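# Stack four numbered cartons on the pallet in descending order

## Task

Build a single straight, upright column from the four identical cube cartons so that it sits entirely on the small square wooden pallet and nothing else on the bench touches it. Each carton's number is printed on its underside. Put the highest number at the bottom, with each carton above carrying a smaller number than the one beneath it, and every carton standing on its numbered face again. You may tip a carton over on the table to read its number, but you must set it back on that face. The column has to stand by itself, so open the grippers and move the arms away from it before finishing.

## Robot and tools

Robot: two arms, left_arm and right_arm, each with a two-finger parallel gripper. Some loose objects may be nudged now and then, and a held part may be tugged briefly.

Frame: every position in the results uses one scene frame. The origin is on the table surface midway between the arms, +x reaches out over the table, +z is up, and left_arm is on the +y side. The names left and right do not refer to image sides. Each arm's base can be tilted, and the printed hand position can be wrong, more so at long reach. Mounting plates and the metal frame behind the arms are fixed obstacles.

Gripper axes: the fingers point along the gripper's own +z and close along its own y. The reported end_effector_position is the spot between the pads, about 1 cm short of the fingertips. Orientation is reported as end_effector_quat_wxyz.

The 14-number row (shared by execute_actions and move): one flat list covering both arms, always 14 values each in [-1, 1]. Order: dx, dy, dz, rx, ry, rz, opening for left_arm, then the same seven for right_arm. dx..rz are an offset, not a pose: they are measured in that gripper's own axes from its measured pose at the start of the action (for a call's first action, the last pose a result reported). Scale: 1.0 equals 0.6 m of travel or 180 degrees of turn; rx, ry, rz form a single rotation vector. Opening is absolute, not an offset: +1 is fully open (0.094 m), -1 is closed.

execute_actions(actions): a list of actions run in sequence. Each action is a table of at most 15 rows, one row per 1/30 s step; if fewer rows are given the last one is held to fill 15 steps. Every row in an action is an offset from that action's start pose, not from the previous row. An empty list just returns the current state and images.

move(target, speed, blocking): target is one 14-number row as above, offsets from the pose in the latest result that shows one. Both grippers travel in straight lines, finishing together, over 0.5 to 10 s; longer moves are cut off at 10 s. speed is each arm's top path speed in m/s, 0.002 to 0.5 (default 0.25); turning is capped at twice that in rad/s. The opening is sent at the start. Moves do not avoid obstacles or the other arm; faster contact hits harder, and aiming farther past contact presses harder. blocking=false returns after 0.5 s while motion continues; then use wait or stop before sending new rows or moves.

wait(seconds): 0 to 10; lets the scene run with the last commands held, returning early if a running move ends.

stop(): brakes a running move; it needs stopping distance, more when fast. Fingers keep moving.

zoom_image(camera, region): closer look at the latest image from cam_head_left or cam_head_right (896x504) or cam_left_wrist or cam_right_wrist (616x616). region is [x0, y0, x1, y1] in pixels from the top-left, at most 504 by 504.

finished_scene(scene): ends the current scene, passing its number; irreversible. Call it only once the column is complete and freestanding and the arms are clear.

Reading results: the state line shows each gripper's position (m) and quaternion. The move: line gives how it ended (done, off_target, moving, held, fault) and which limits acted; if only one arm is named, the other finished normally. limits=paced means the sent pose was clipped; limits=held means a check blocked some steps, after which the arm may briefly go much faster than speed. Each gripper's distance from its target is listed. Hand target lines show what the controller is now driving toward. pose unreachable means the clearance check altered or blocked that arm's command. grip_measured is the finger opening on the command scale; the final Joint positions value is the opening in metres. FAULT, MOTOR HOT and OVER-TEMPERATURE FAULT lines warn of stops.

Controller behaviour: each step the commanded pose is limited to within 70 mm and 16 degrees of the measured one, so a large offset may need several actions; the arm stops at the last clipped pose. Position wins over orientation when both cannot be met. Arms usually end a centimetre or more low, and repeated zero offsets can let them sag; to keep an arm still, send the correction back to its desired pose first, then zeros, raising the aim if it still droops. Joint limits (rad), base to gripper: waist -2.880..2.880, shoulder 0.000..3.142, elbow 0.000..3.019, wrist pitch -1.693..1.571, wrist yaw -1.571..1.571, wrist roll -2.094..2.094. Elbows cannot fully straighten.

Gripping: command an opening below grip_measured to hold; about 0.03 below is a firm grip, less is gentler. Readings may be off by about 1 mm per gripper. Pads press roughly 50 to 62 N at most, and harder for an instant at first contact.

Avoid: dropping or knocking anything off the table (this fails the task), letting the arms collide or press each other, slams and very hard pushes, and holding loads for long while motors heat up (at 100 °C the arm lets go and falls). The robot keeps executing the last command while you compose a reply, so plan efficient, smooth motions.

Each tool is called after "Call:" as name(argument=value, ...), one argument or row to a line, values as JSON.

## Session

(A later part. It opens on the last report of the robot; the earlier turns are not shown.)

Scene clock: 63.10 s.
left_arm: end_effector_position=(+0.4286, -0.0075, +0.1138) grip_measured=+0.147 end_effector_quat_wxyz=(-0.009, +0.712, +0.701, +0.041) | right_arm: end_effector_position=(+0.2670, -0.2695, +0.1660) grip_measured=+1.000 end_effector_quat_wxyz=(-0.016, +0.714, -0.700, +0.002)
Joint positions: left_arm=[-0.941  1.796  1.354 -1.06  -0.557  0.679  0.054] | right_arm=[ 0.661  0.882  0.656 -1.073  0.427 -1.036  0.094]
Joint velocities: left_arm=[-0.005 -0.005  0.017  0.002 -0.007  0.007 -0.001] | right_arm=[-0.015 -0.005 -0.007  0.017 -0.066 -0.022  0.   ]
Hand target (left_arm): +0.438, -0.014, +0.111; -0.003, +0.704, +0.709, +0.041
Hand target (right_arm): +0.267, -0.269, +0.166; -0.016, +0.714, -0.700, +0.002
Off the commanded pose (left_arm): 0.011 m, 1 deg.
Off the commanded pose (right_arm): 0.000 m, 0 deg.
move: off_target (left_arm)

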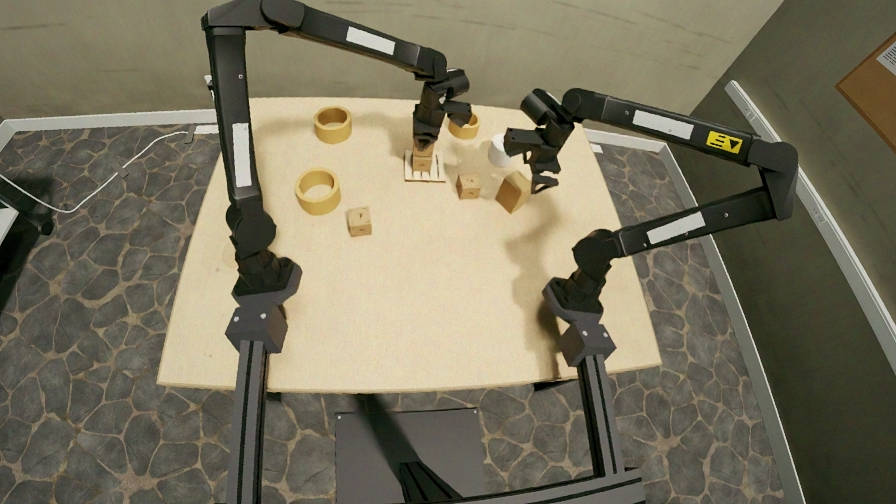

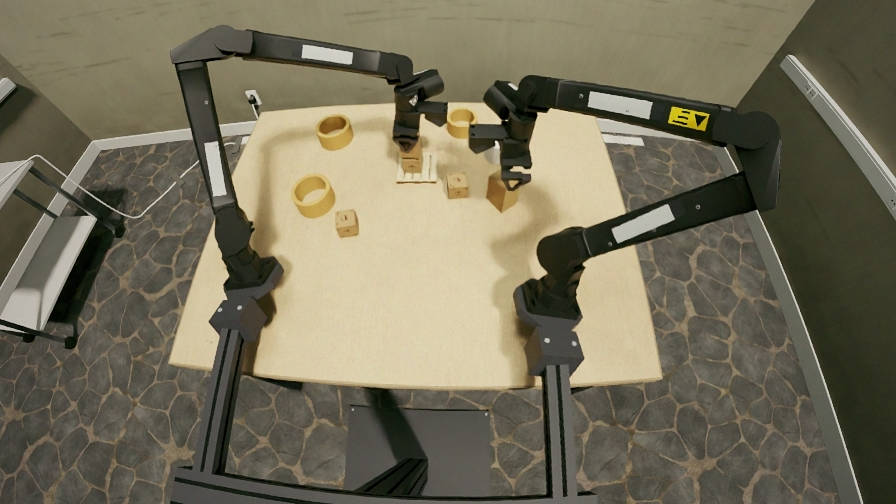

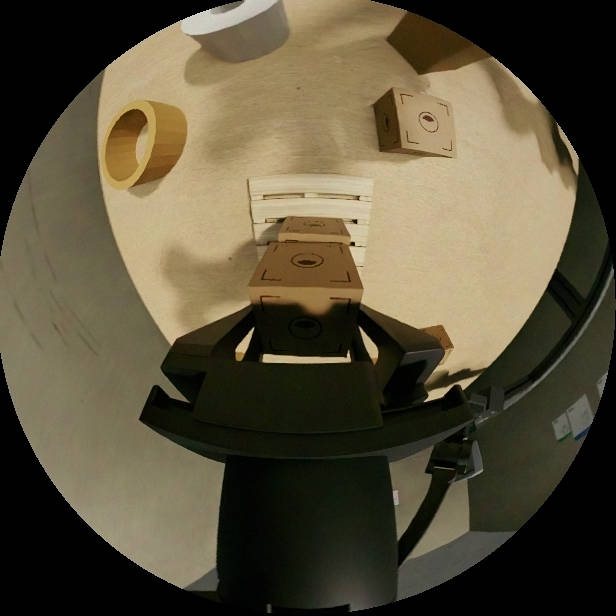

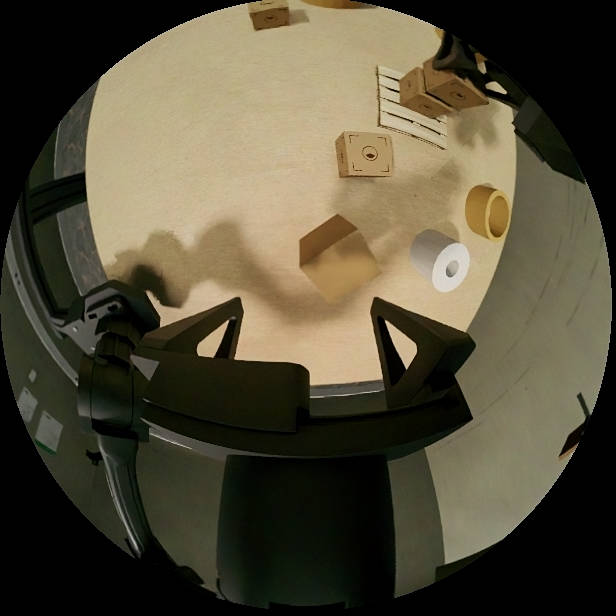

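Overshot X by ~5 mm; aim x≈0.424.

Call:
move(
  target=[0,-0.012,0.012,0,0,0,0.1,0,0,0,0,0,0,1],
  speed=0.03,
)

Call:
zoom_image(
  camera="cam_right_wrist",
  region=[350,20,520,170],
)

Scene clock: 63.93 s.
left_arm: end_effector_position=(+0.4200, -0.0034, +0.1057) grip_measured=+0.147 end_effector_quat_wxyz=(-0.015, +0.715, +0.698, +0.041) | right_arm: end_effector_position=(+0.2670, -0.2695, +0.1660) grip_measured=+1.000 end_effector_quat_wxyz=(-0.016, +0.714, -0.700, +0.002)
Joint positions: left_arm=[-0.941  1.796  1.326 -1.045 -0.557  0.679  0.054] | right_arm=[ 0.661  0.882  0.656 -1.073  0.427 -1.036  0.094]
Joint velocities: left_arm=[-0.005 -0.015 -0.002  0.012 -0.037 -0.007 -0.001] | right_arm=[ 0.005 -0.005 -0.012 -0.002  0.007 -0.051  0.   ]
Hand target (left_arm): +0.422, -0.007, +0.106; -0.009, +0.712, +0.701, +0.041
Hand target (right_arm): +0.267, -0.269, +0.166; -0.016, +0.714, -0.700, +0.002
Off the commanded pose (left_arm): 0.004 m, 1 deg.
Off the commanded pose (right_arm): 0.000 m, 0 deg.
move: done

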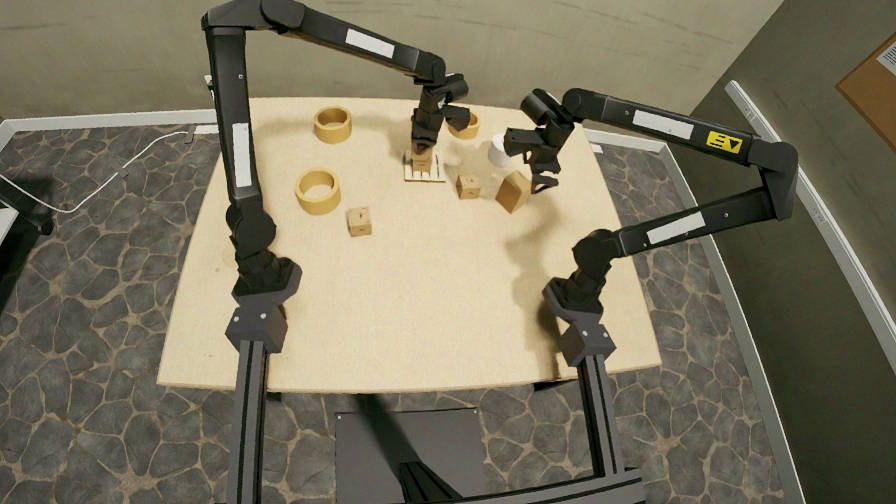

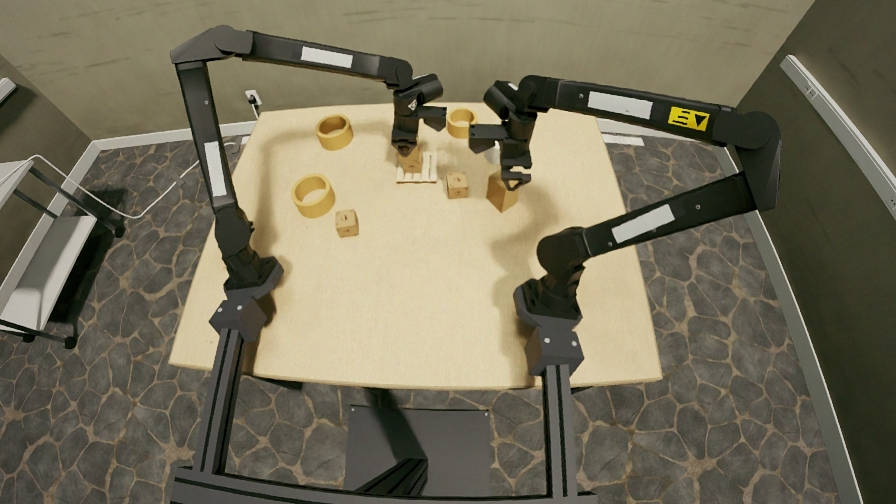

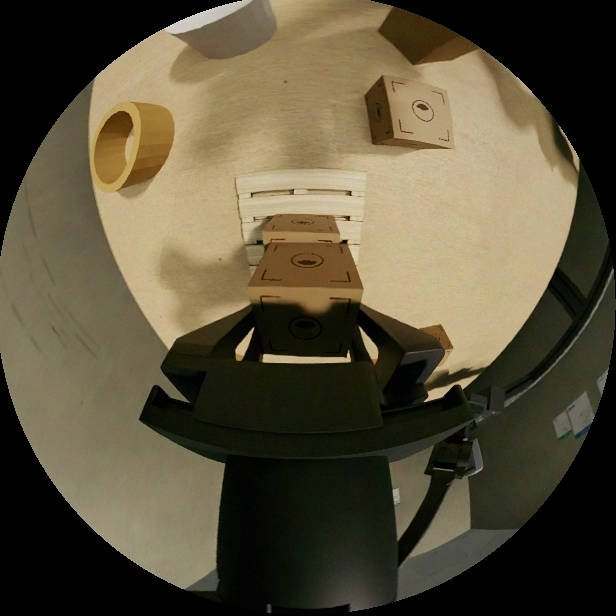

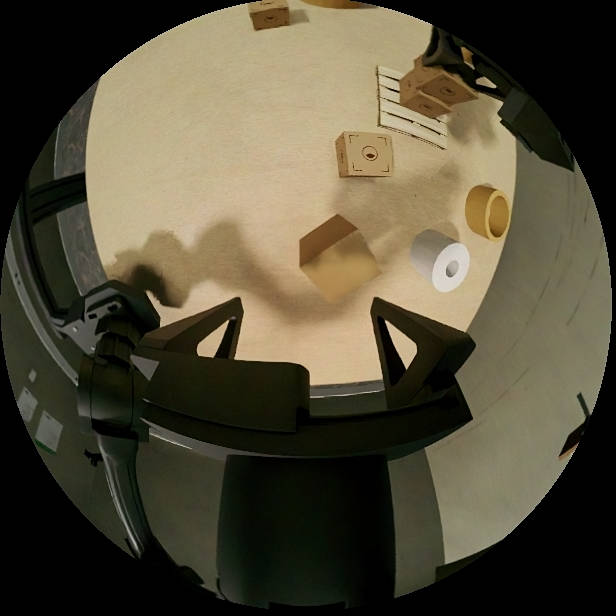

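Region (350, 20, 520, 170) of cam_right_wrist's 616x616 image, scaled by 2.965, with more detail than that image has; it fills the top 445 rows of this view, and the rest is white.

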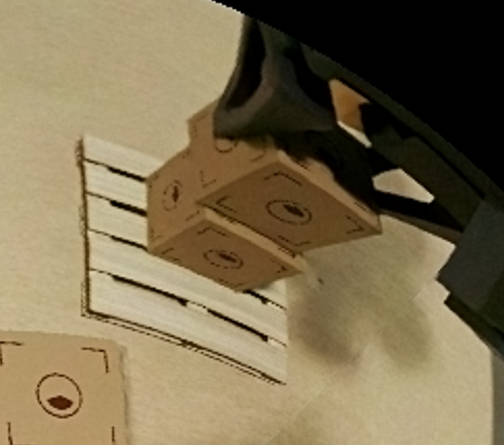

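Off ~4 mm in both; adjust.

Call:
move(
  target=[-0.017,0.02,-0.006,-0.004,-0.004,-0.005,0.1,0,0,0,0,0,0,1],
  speed=0.03,
)

Call:
zoom_image(
  camera="cam_right_wrist",
  region=[350,20,520,170],
)

Scene clock: 65.00 s.
left_arm: end_effector_position=(+0.4200, -0.0035, +0.1057) grip_measured=+0.147 end_effector_quat_wxyz=(-0.015, +0.715, +0.698, +0.041) | right_arm: end_effector_position=(+0.2670, -0.2695, +0.1660) grip_measured=+1.000 end_effector_quat_wxyz=(-0.016, +0.714, -0.700, +0.002)
Joint positions: left_arm=[-0.941  1.796  1.326 -1.045 -0.557  0.679  0.054] | right_arm=[ 0.661  0.882  0.656 -1.073  0.427 -1.036  0.094]
Joint velocities: left_arm=[-0.015 -0.005 -0.012 -0.002 -0.007  0.051 -0.001] | right_arm=[-0.005 -0.015 -0.007  0.007 -0.007 -0.051  0.   ]
Hand target (left_arm): +0.431, -0.014, +0.109; -0.006, +0.709, +0.704, +0.041
Hand target (right_arm): +0.267, -0.269, +0.166; -0.016, +0.714, -0.700, +0.002
Off the commanded pose (left_arm): 0.016 m, 1 deg.
Off the commanded pose (right_arm): 0.000 m, 0 deg.
move: off_target (left_arm)

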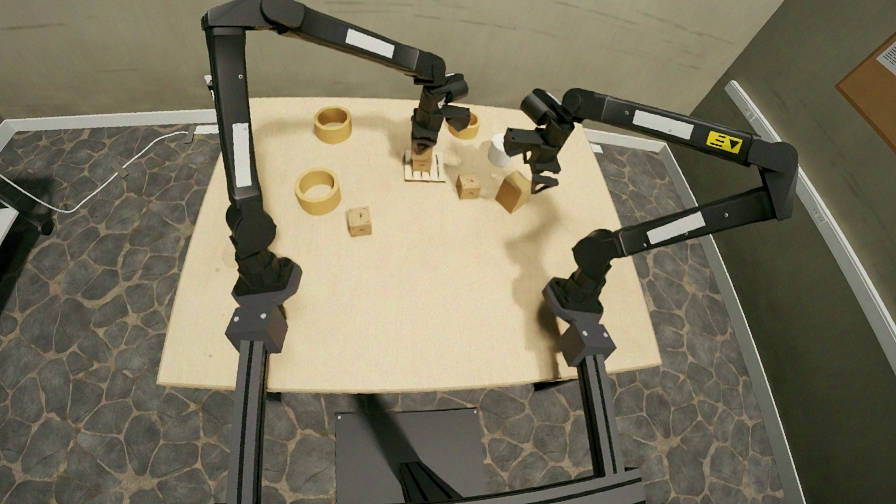

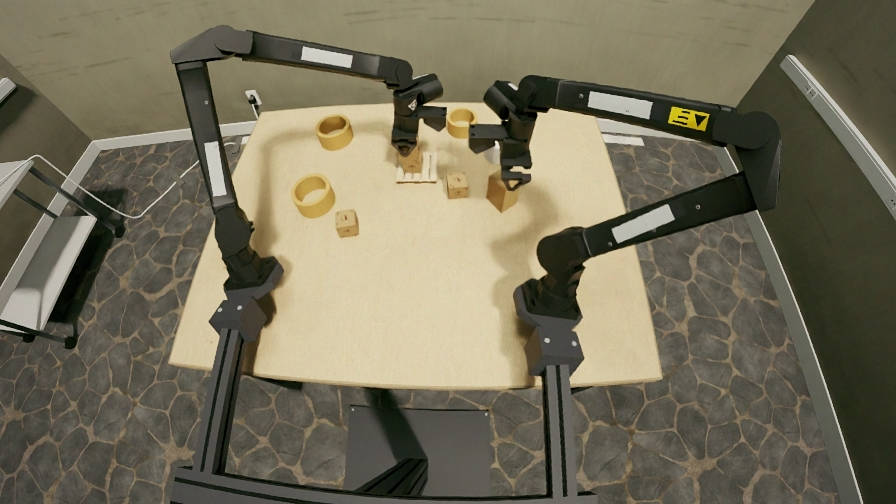

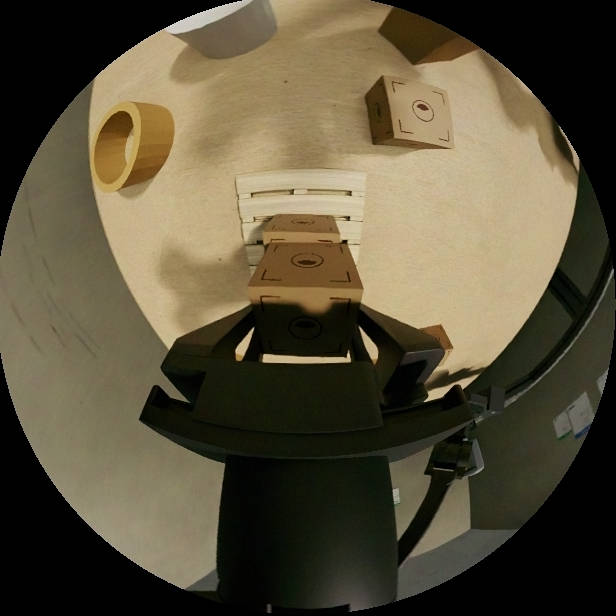

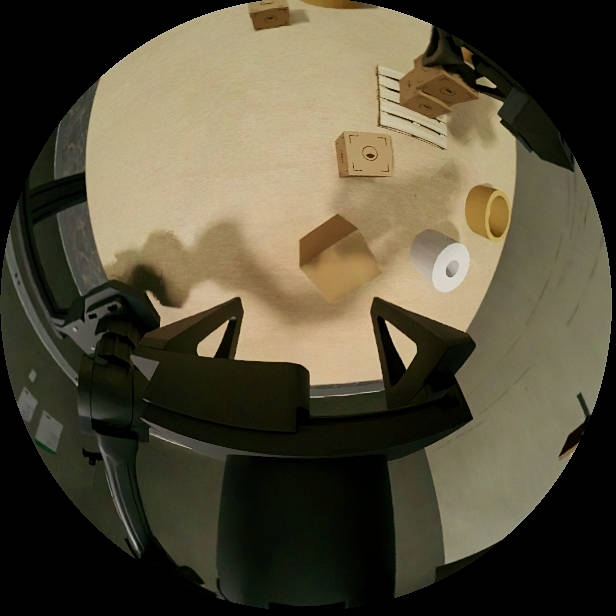

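Region (350, 20, 520, 170) of cam_right_wrist's 616x616 image, scaled by 2.965, with more detail than that image has; it fills the top 445 rows of this view, and the rest is white.

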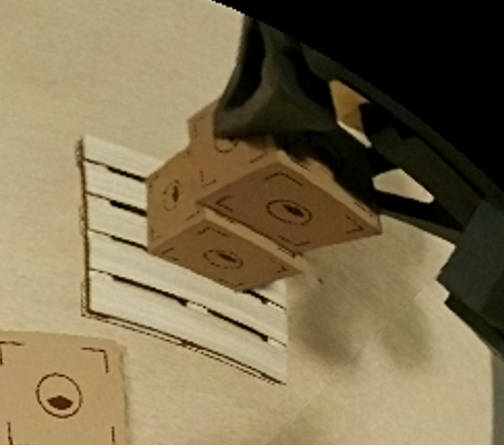

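Call:
move(
  target=[-0.024,0.027,-0.012,-0.004,-0.004,-0.005,0.1,0,0,0,0,0,0,1],
  speed=0.03,
)

Call:
zoom_image(
  camera="cam_right_wrist",
  region=[350,20,520,170],
)

Scene clock: 66.27 s.
left_arm: end_effector_position=(+0.4276, -0.0094, +0.1100) grip_measured=+0.147 end_effector_quat_wxyz=(-0.010, +0.713, +0.700, +0.041) | right_arm: end_effector_position=(+0.2670, -0.2695, +0.1660) grip_measured=+1.000 end_effector_quat_wxyz=(-0.016, +0.714, -0.700, +0.002)
Joint positions: left_arm=[-0.941  1.804  1.354 -1.053 -0.557  0.679  0.054] | right_arm=[ 0.661  0.882  0.656 -1.073  0.427 -1.036  0.094]
Joint velocities: left_arm=[-0.005  0.005  0.012  0.002 -0.022 -0.051 -0.001] | right_arm=[-0.015  0.005  0.007 -0.002  0.022  0.007  0.   ]
Hand target (left_arm): +0.435, -0.018, +0.113; -0.005, +0.709, +0.704, +0.041
Hand target (right_arm): +0.267, -0.269, +0.166; -0.016, +0.714, -0.700, +0.002
Off the commanded pose (left_arm): 0.013 m, 1 deg.
Off the commanded pose (right_arm): 0.000 m, 0 deg.
move: off_target (left_arm)

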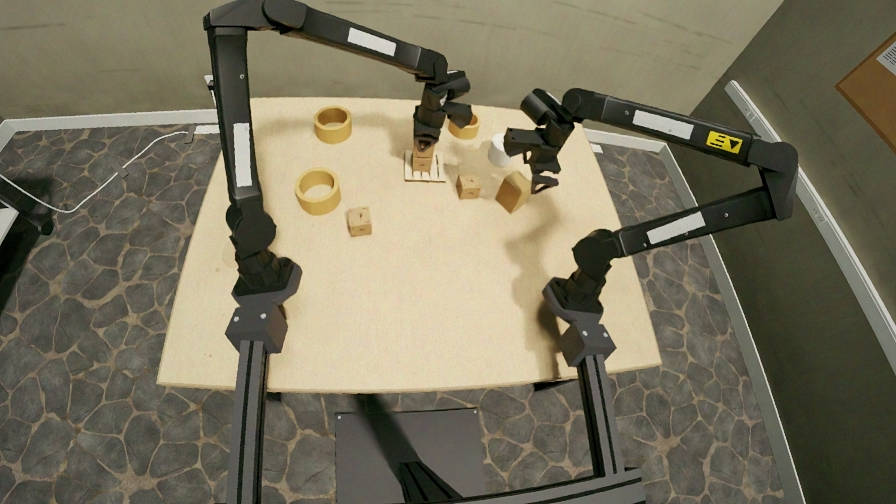

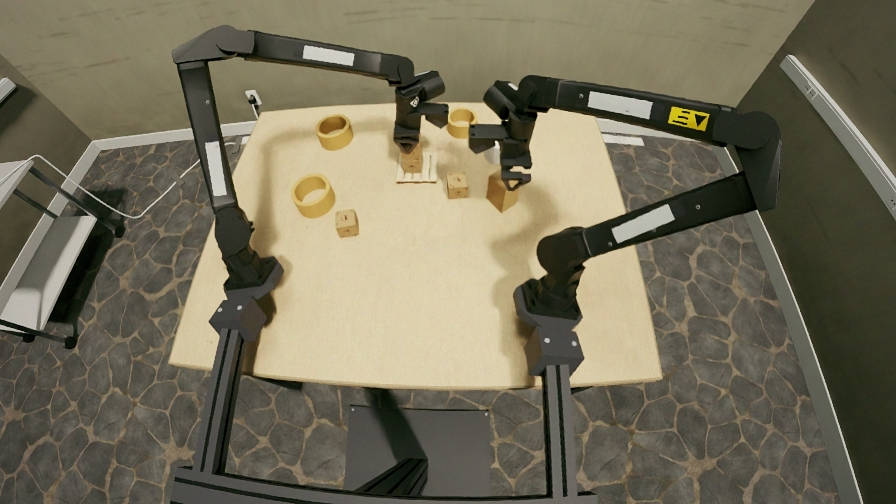

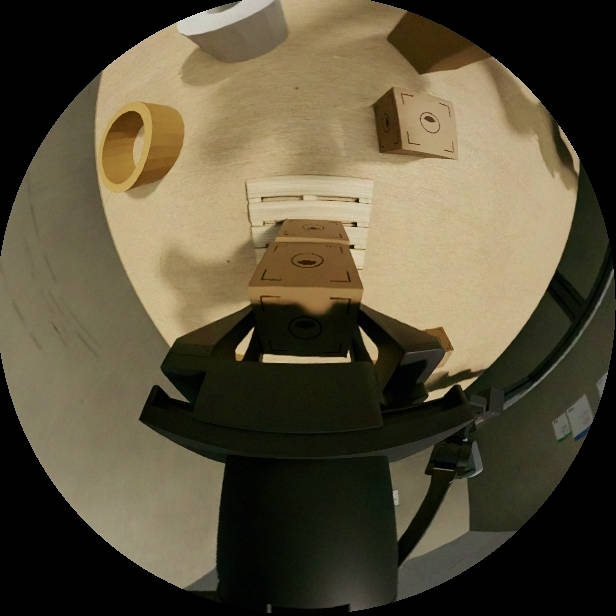

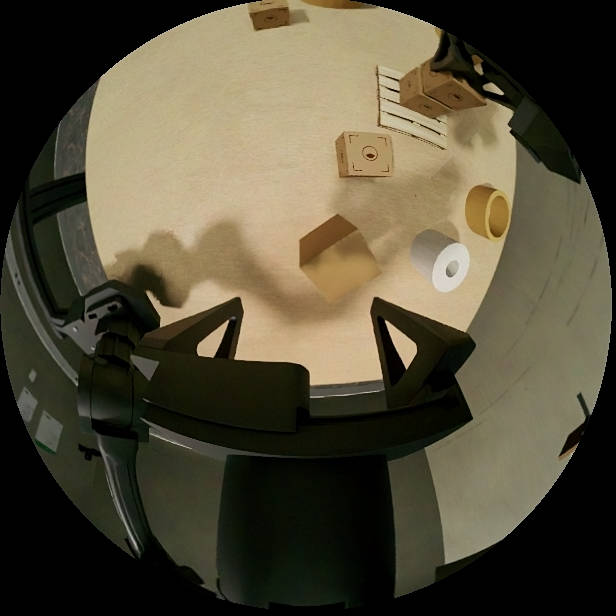

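Region (350, 20, 520, 170) of cam_right_wrist's 616x616 image, scaled by 2.965, with more detail than that image has; it fills the top 445 rows of this view, and the rest is white.

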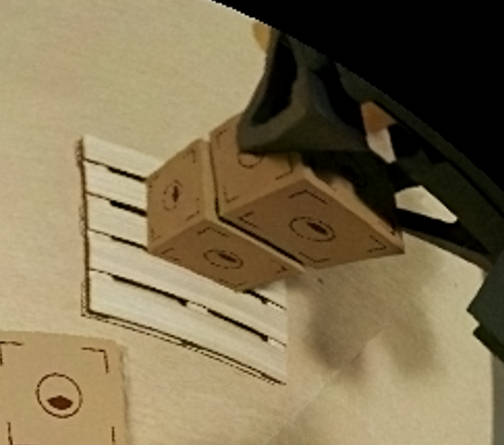

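Call:
move(
  target=[-0.012,-0.002,0.01,0,0,0,0.1,0,0,0,0,0,0,1],
  speed=0.02,
)

Call:
zoom_image(
  camera="cam_right_wrist",
  region=[350,20,520,170],
)

Scene clock: 67.20 s.
left_arm: end_effector_position=(+0.4267, -0.0096, +0.1084) grip_measured=+0.147 end_effector_quat_wxyz=(-0.012, +0.713, +0.700, +0.041) | right_arm: end_effector_position=(+0.2670, -0.2695, +0.1660) grip_measured=+1.000 end_effector_quat_wxyz=(-0.016, +0.714, -0.700, +0.002)
Joint positions: left_arm=[-0.941  1.808  1.354 -1.054 -0.557  0.679  0.054] | right_arm=[ 0.661  0.882  0.656 -1.073  0.427 -1.036  0.094]
Joint velocities: left_arm=[-0.005 -0.005  0.017 -0.007 -0.007  0.022  0.   ] | right_arm=[ 0.005 -0.015 -0.007 -0.012  0.066  0.007  0.   ]
Hand target (left_arm): +0.426, -0.016, +0.103; -0.010, +0.713, +0.700, +0.041
Hand target (right_arm): +0.267, -0.269, +0.166; -0.016, +0.714, -0.700, +0.002
Off the commanded pose (left_arm): 0.008 m, 0 deg.
Off the commanded pose (right_arm): 0.000 m, 0 deg.
move: done

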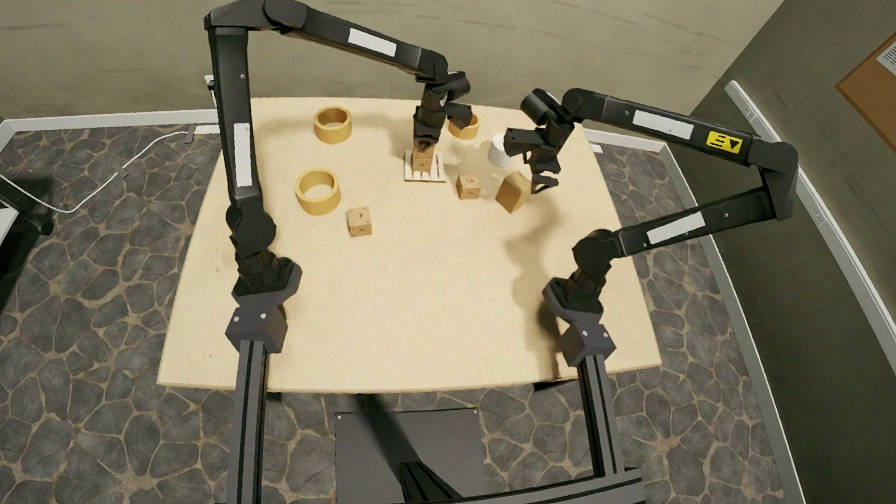

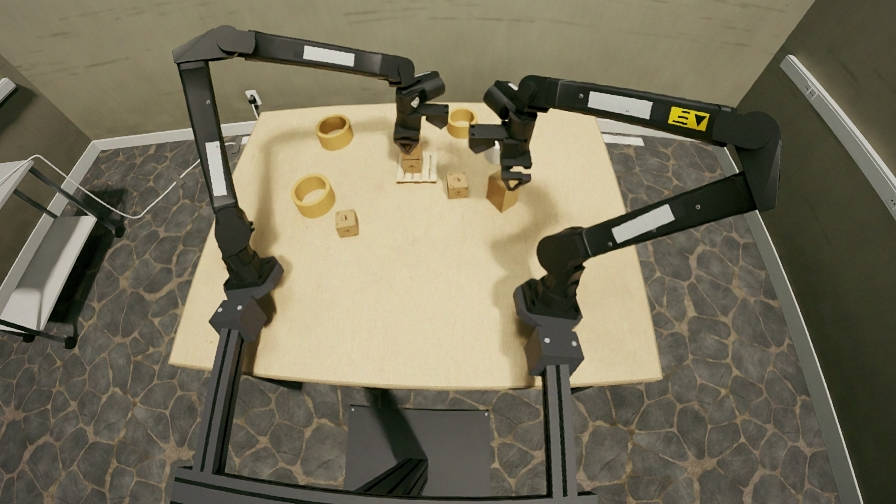

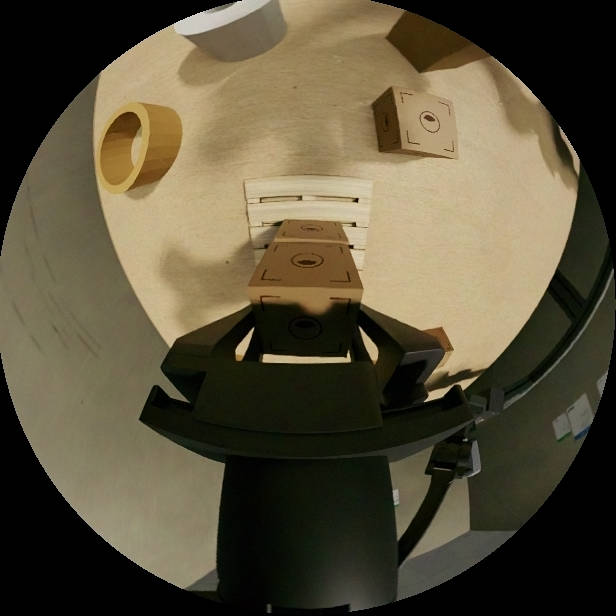

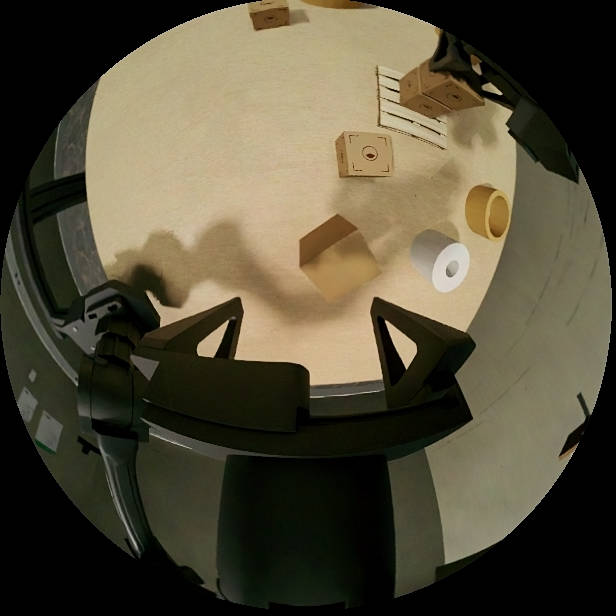

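Region (350, 20, 520, 170) of cam_right_wrist's 616x616 image, scaled by 2.965, with more detail than that image has; it fills the top 445 rows of this view, and the rest is white.

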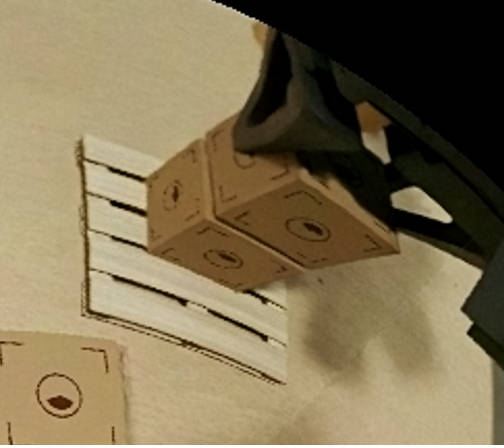

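Good. Release, retreat in +Y... lift first.

Call:
execute_actions(
  actions=[
    [[0,0,0,0,0,0,1,0,0,0,0,0,0,1]],
  ],
)

Call:
move(
  target=[0,0,-0.08,0,0,0,1,0,0,0,0,0,0,1],
  speed=0.15,
)

Call:
move(
  target=[0.29,-0.35,0.06,0.015,0.015,-0.04,1,0,0,0,0,0,0,1],
)

Scene clock: 67.93 s.
left_arm: end_effector_position=(+0.4261, -0.0093, +0.1078) grip_measured=+1.000 end_effector_quat_wxyz=(-0.012, +0.714, +0.699, +0.041) | right_arm: end_effector_position=(+0.2670, -0.2695, +0.1660) grip_measured=+1.000 end_effector_quat_wxyz=(-0.016, +0.714, -0.700, +0.002)
Joint positions: left_arm=[-0.941  1.808  1.353 -1.054 -0.557  0.679  0.094] | right_arm=[ 0.661  0.882  0.656 -1.073  0.427 -1.036  0.094]
Joint velocities: left_arm=[ 0.005 -0.015  0.012 -0.002  0.051 -0.081  0.   ] | right_arm=[-0.005 -0.015 -0.012  0.002  0.007  0.066  0.   ]
Hand target (left_arm): +0.427, -0.010, +0.108; -0.012, +0.713, +0.700, +0.041
Hand target (right_arm): +0.267, -0.269, +0.166; -0.016, +0.714, -0.700, +0.002
Off the commanded pose (left_arm): 0.001 m, 0 deg.
Off the commanded pose (right_arm): 0.000 m, 0 deg.

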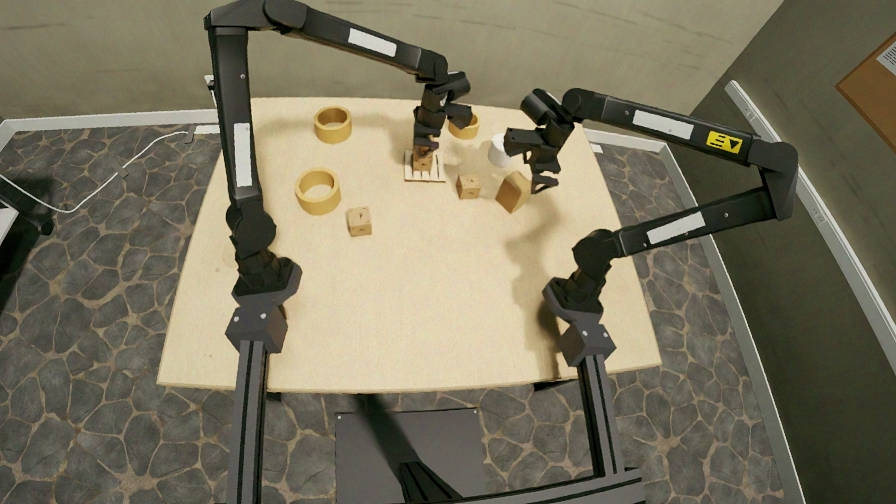

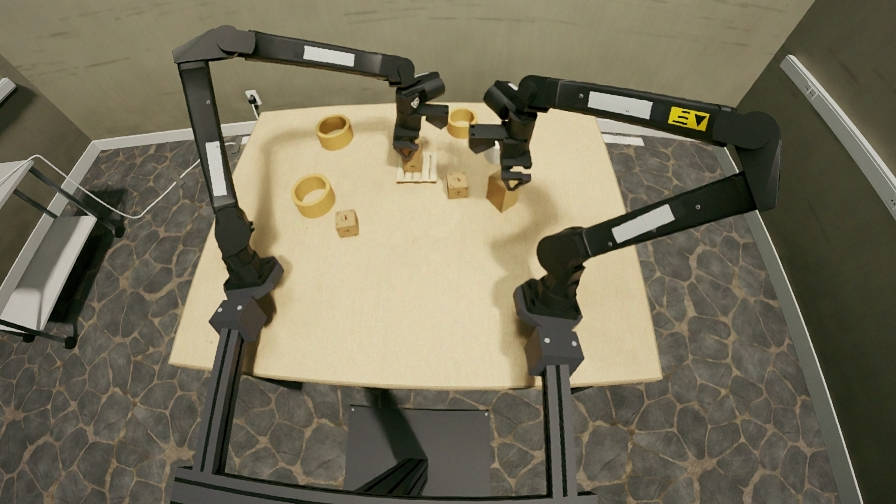

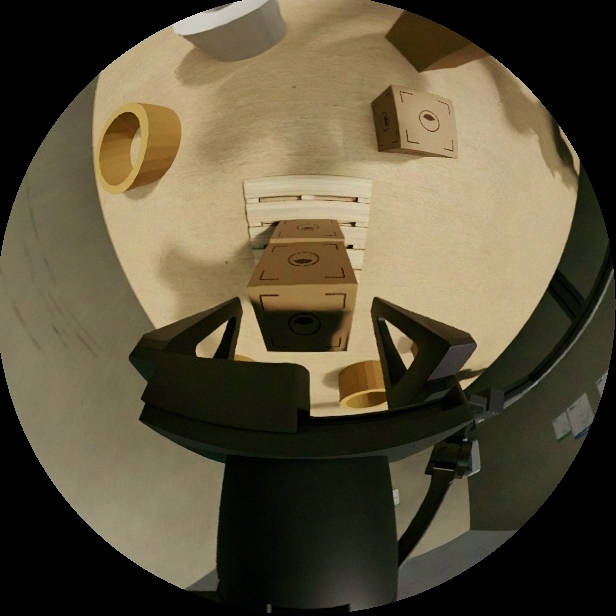

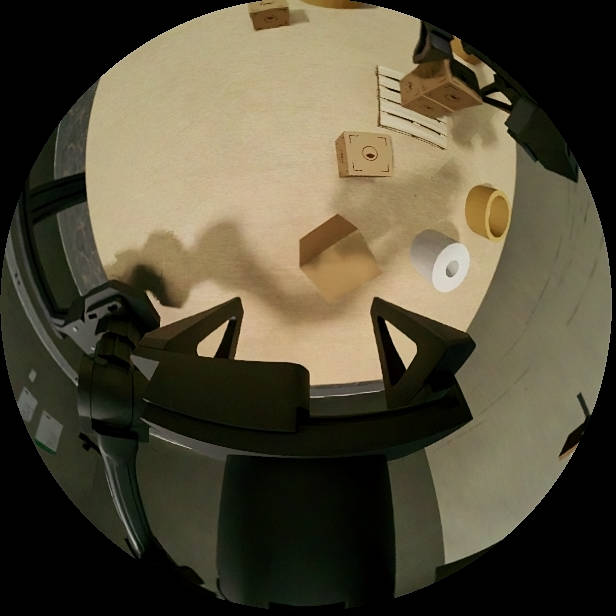

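Scene clock: 68.87 s.
left_arm: end_effector_position=(+0.4107, -0.0059, +0.1352) grip_measured=+1.000 end_effector_quat_wxyz=(-0.034, +0.723, +0.688, +0.043) | right_arm: end_effector_position=(+0.2670, -0.2695, +0.1660) grip_measured=+1.000 end_effector_quat_wxyz=(-0.016, +0.714, -0.700, +0.002)
Joint positions: left_arm=[-0.983  1.785  1.374 -1.173 -0.557  0.635  0.094] | right_arm=[ 0.661  0.882  0.656 -1.073  0.427 -1.036  0.094]
Joint velocities: left_arm=[-0.015  0.005 -0.017  0.002 -0.007  0.022  0.   ] | right_arm=[ 0.005 -0.024  0.002 -0.012 -0.066 -0.037  0.   ]
Hand target (left_arm): +0.424, -0.012, +0.156; -0.012, +0.714, +0.699, +0.041
Hand target (right_arm): +0.267, -0.269, +0.166; -0.016, +0.714, -0.700, +0.002
Off the commanded pose (left_arm): 0.025 m, 3 deg.
Off the commanded pose (right_arm): 0.000 m, 0 deg.
move: off_target (left_arm)

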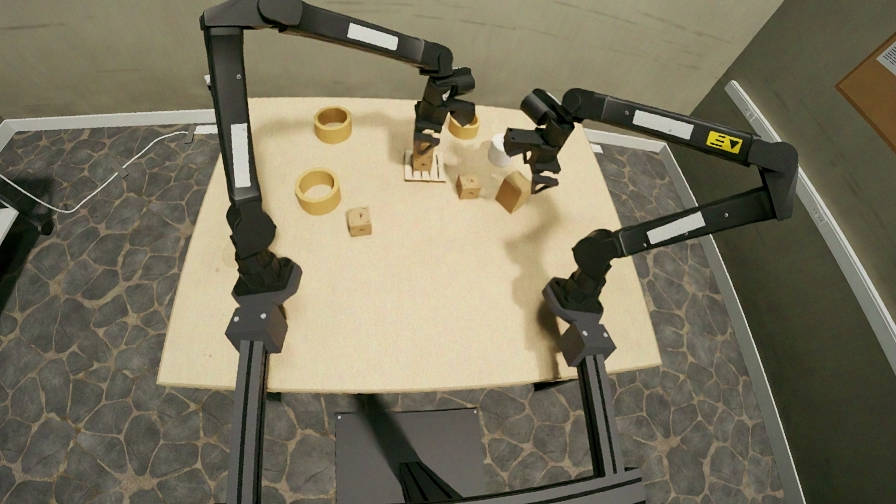

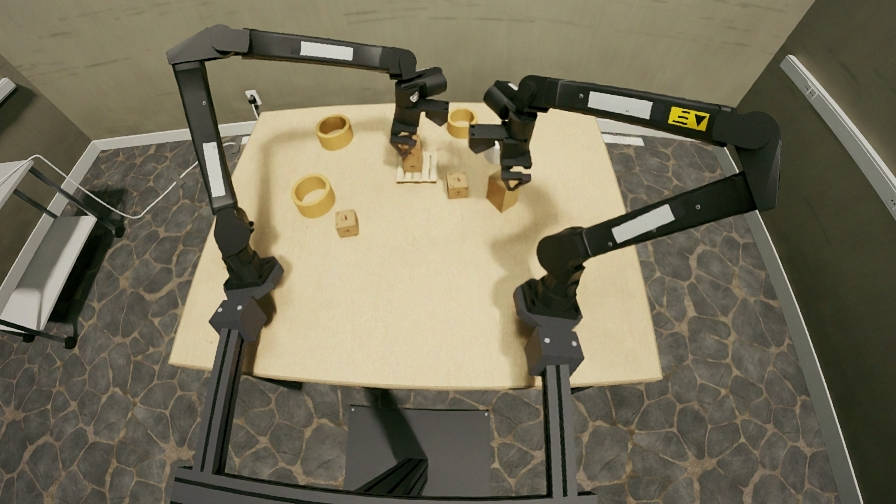

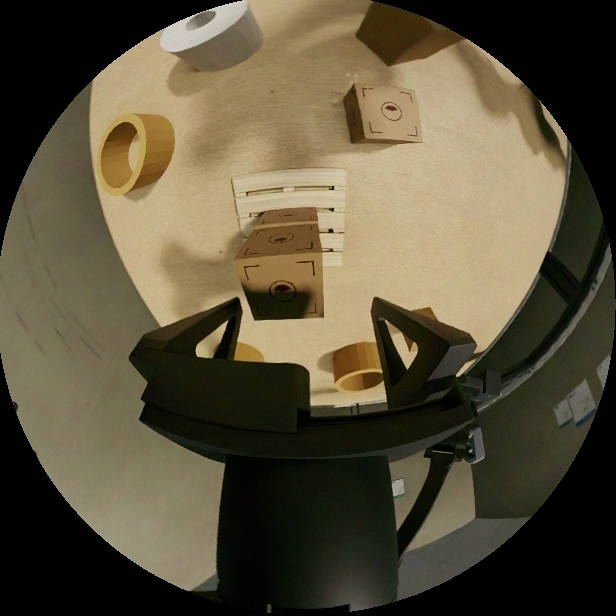

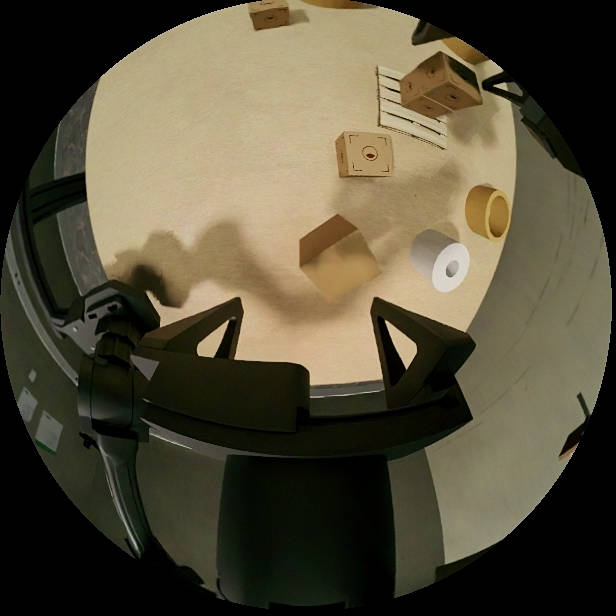

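Scene clock: 70.50 s.
left_arm: end_effector_position=(+0.2071, +0.1867, +0.1102) grip_measured=+1.000 end_effector_quat_wxyz=(-0.075, +0.683, +0.725, +0.051) | right_arm: end_effector_position=(+0.2670, -0.2695, +0.1660) grip_measured=+1.000 end_effector_quat_wxyz=(-0.016, +0.714, -0.700, +0.002)
Joint positions: left_arm=[-1.103  1.305  0.595 -1.048 -0.528  0.337  0.094] | right_arm=[ 0.661  0.882  0.656 -1.073  0.427 -1.036  0.094]
Joint velocities: left_arm=[-0.005 -0.015  0.002  0.002  0.007  0.022  0.   ] | right_arm=[-0.005  0.005 -0.002 -0.007  0.051 -0.037  0.   ]
Hand target (left_arm): +0.210, +0.181, +0.115; -0.064, +0.677, +0.732, +0.047
Hand target (right_arm): +0.267, -0.269, +0.166; -0.016, +0.714, -0.700, +0.002
Off the commanded pose (left_arm): 0.009 m, 2 deg.
Off the commanded pose (right_arm): 0.000 m, 0 deg.
move: done

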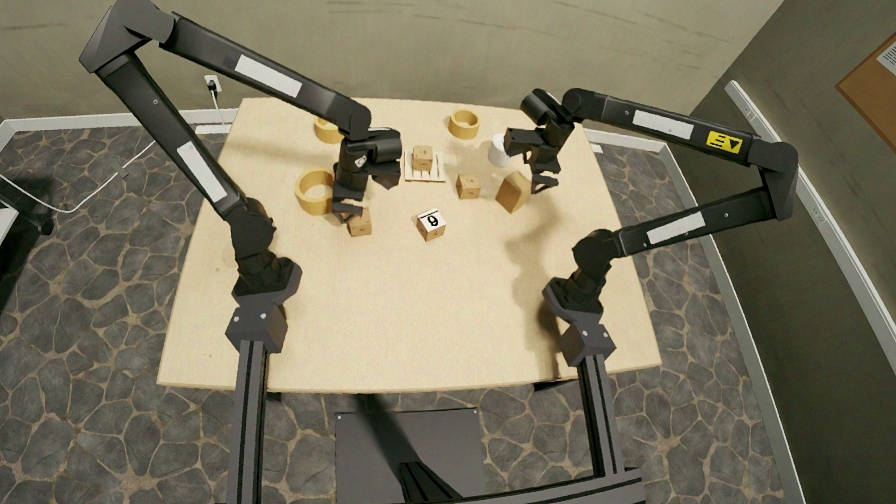

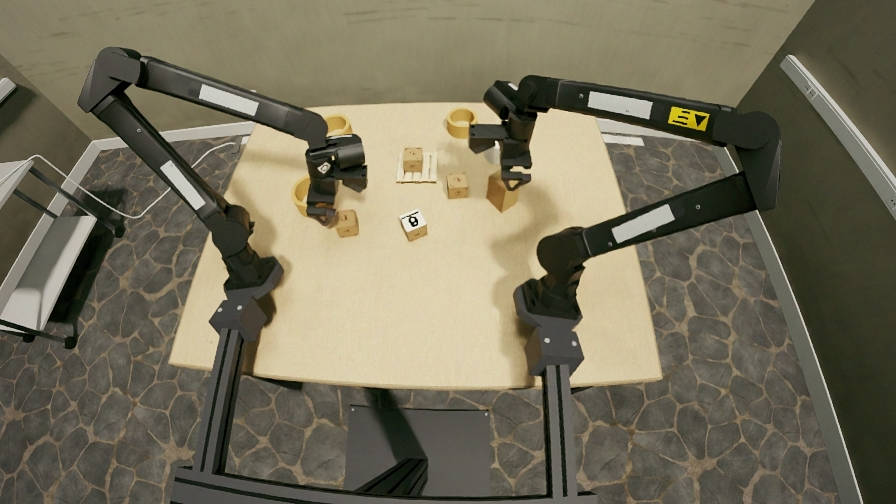

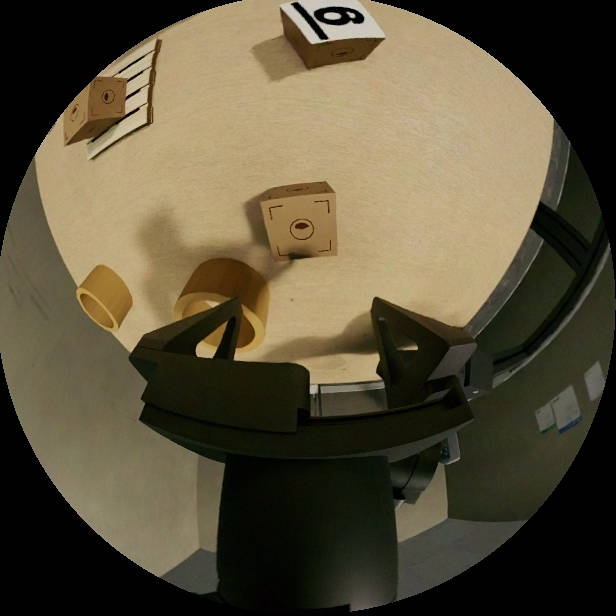

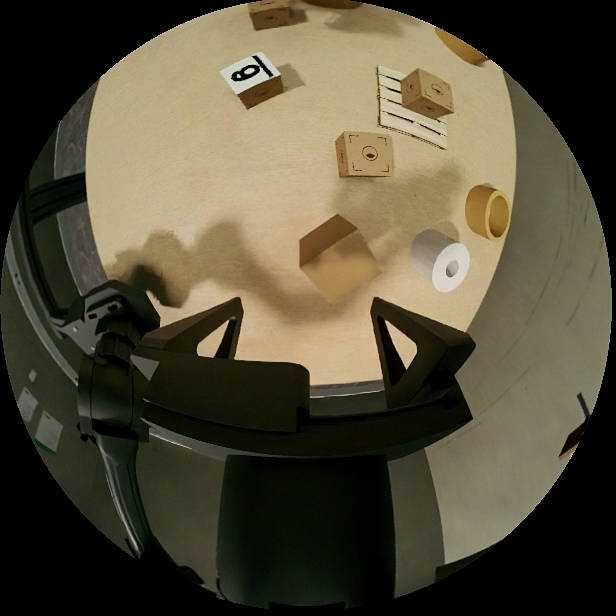

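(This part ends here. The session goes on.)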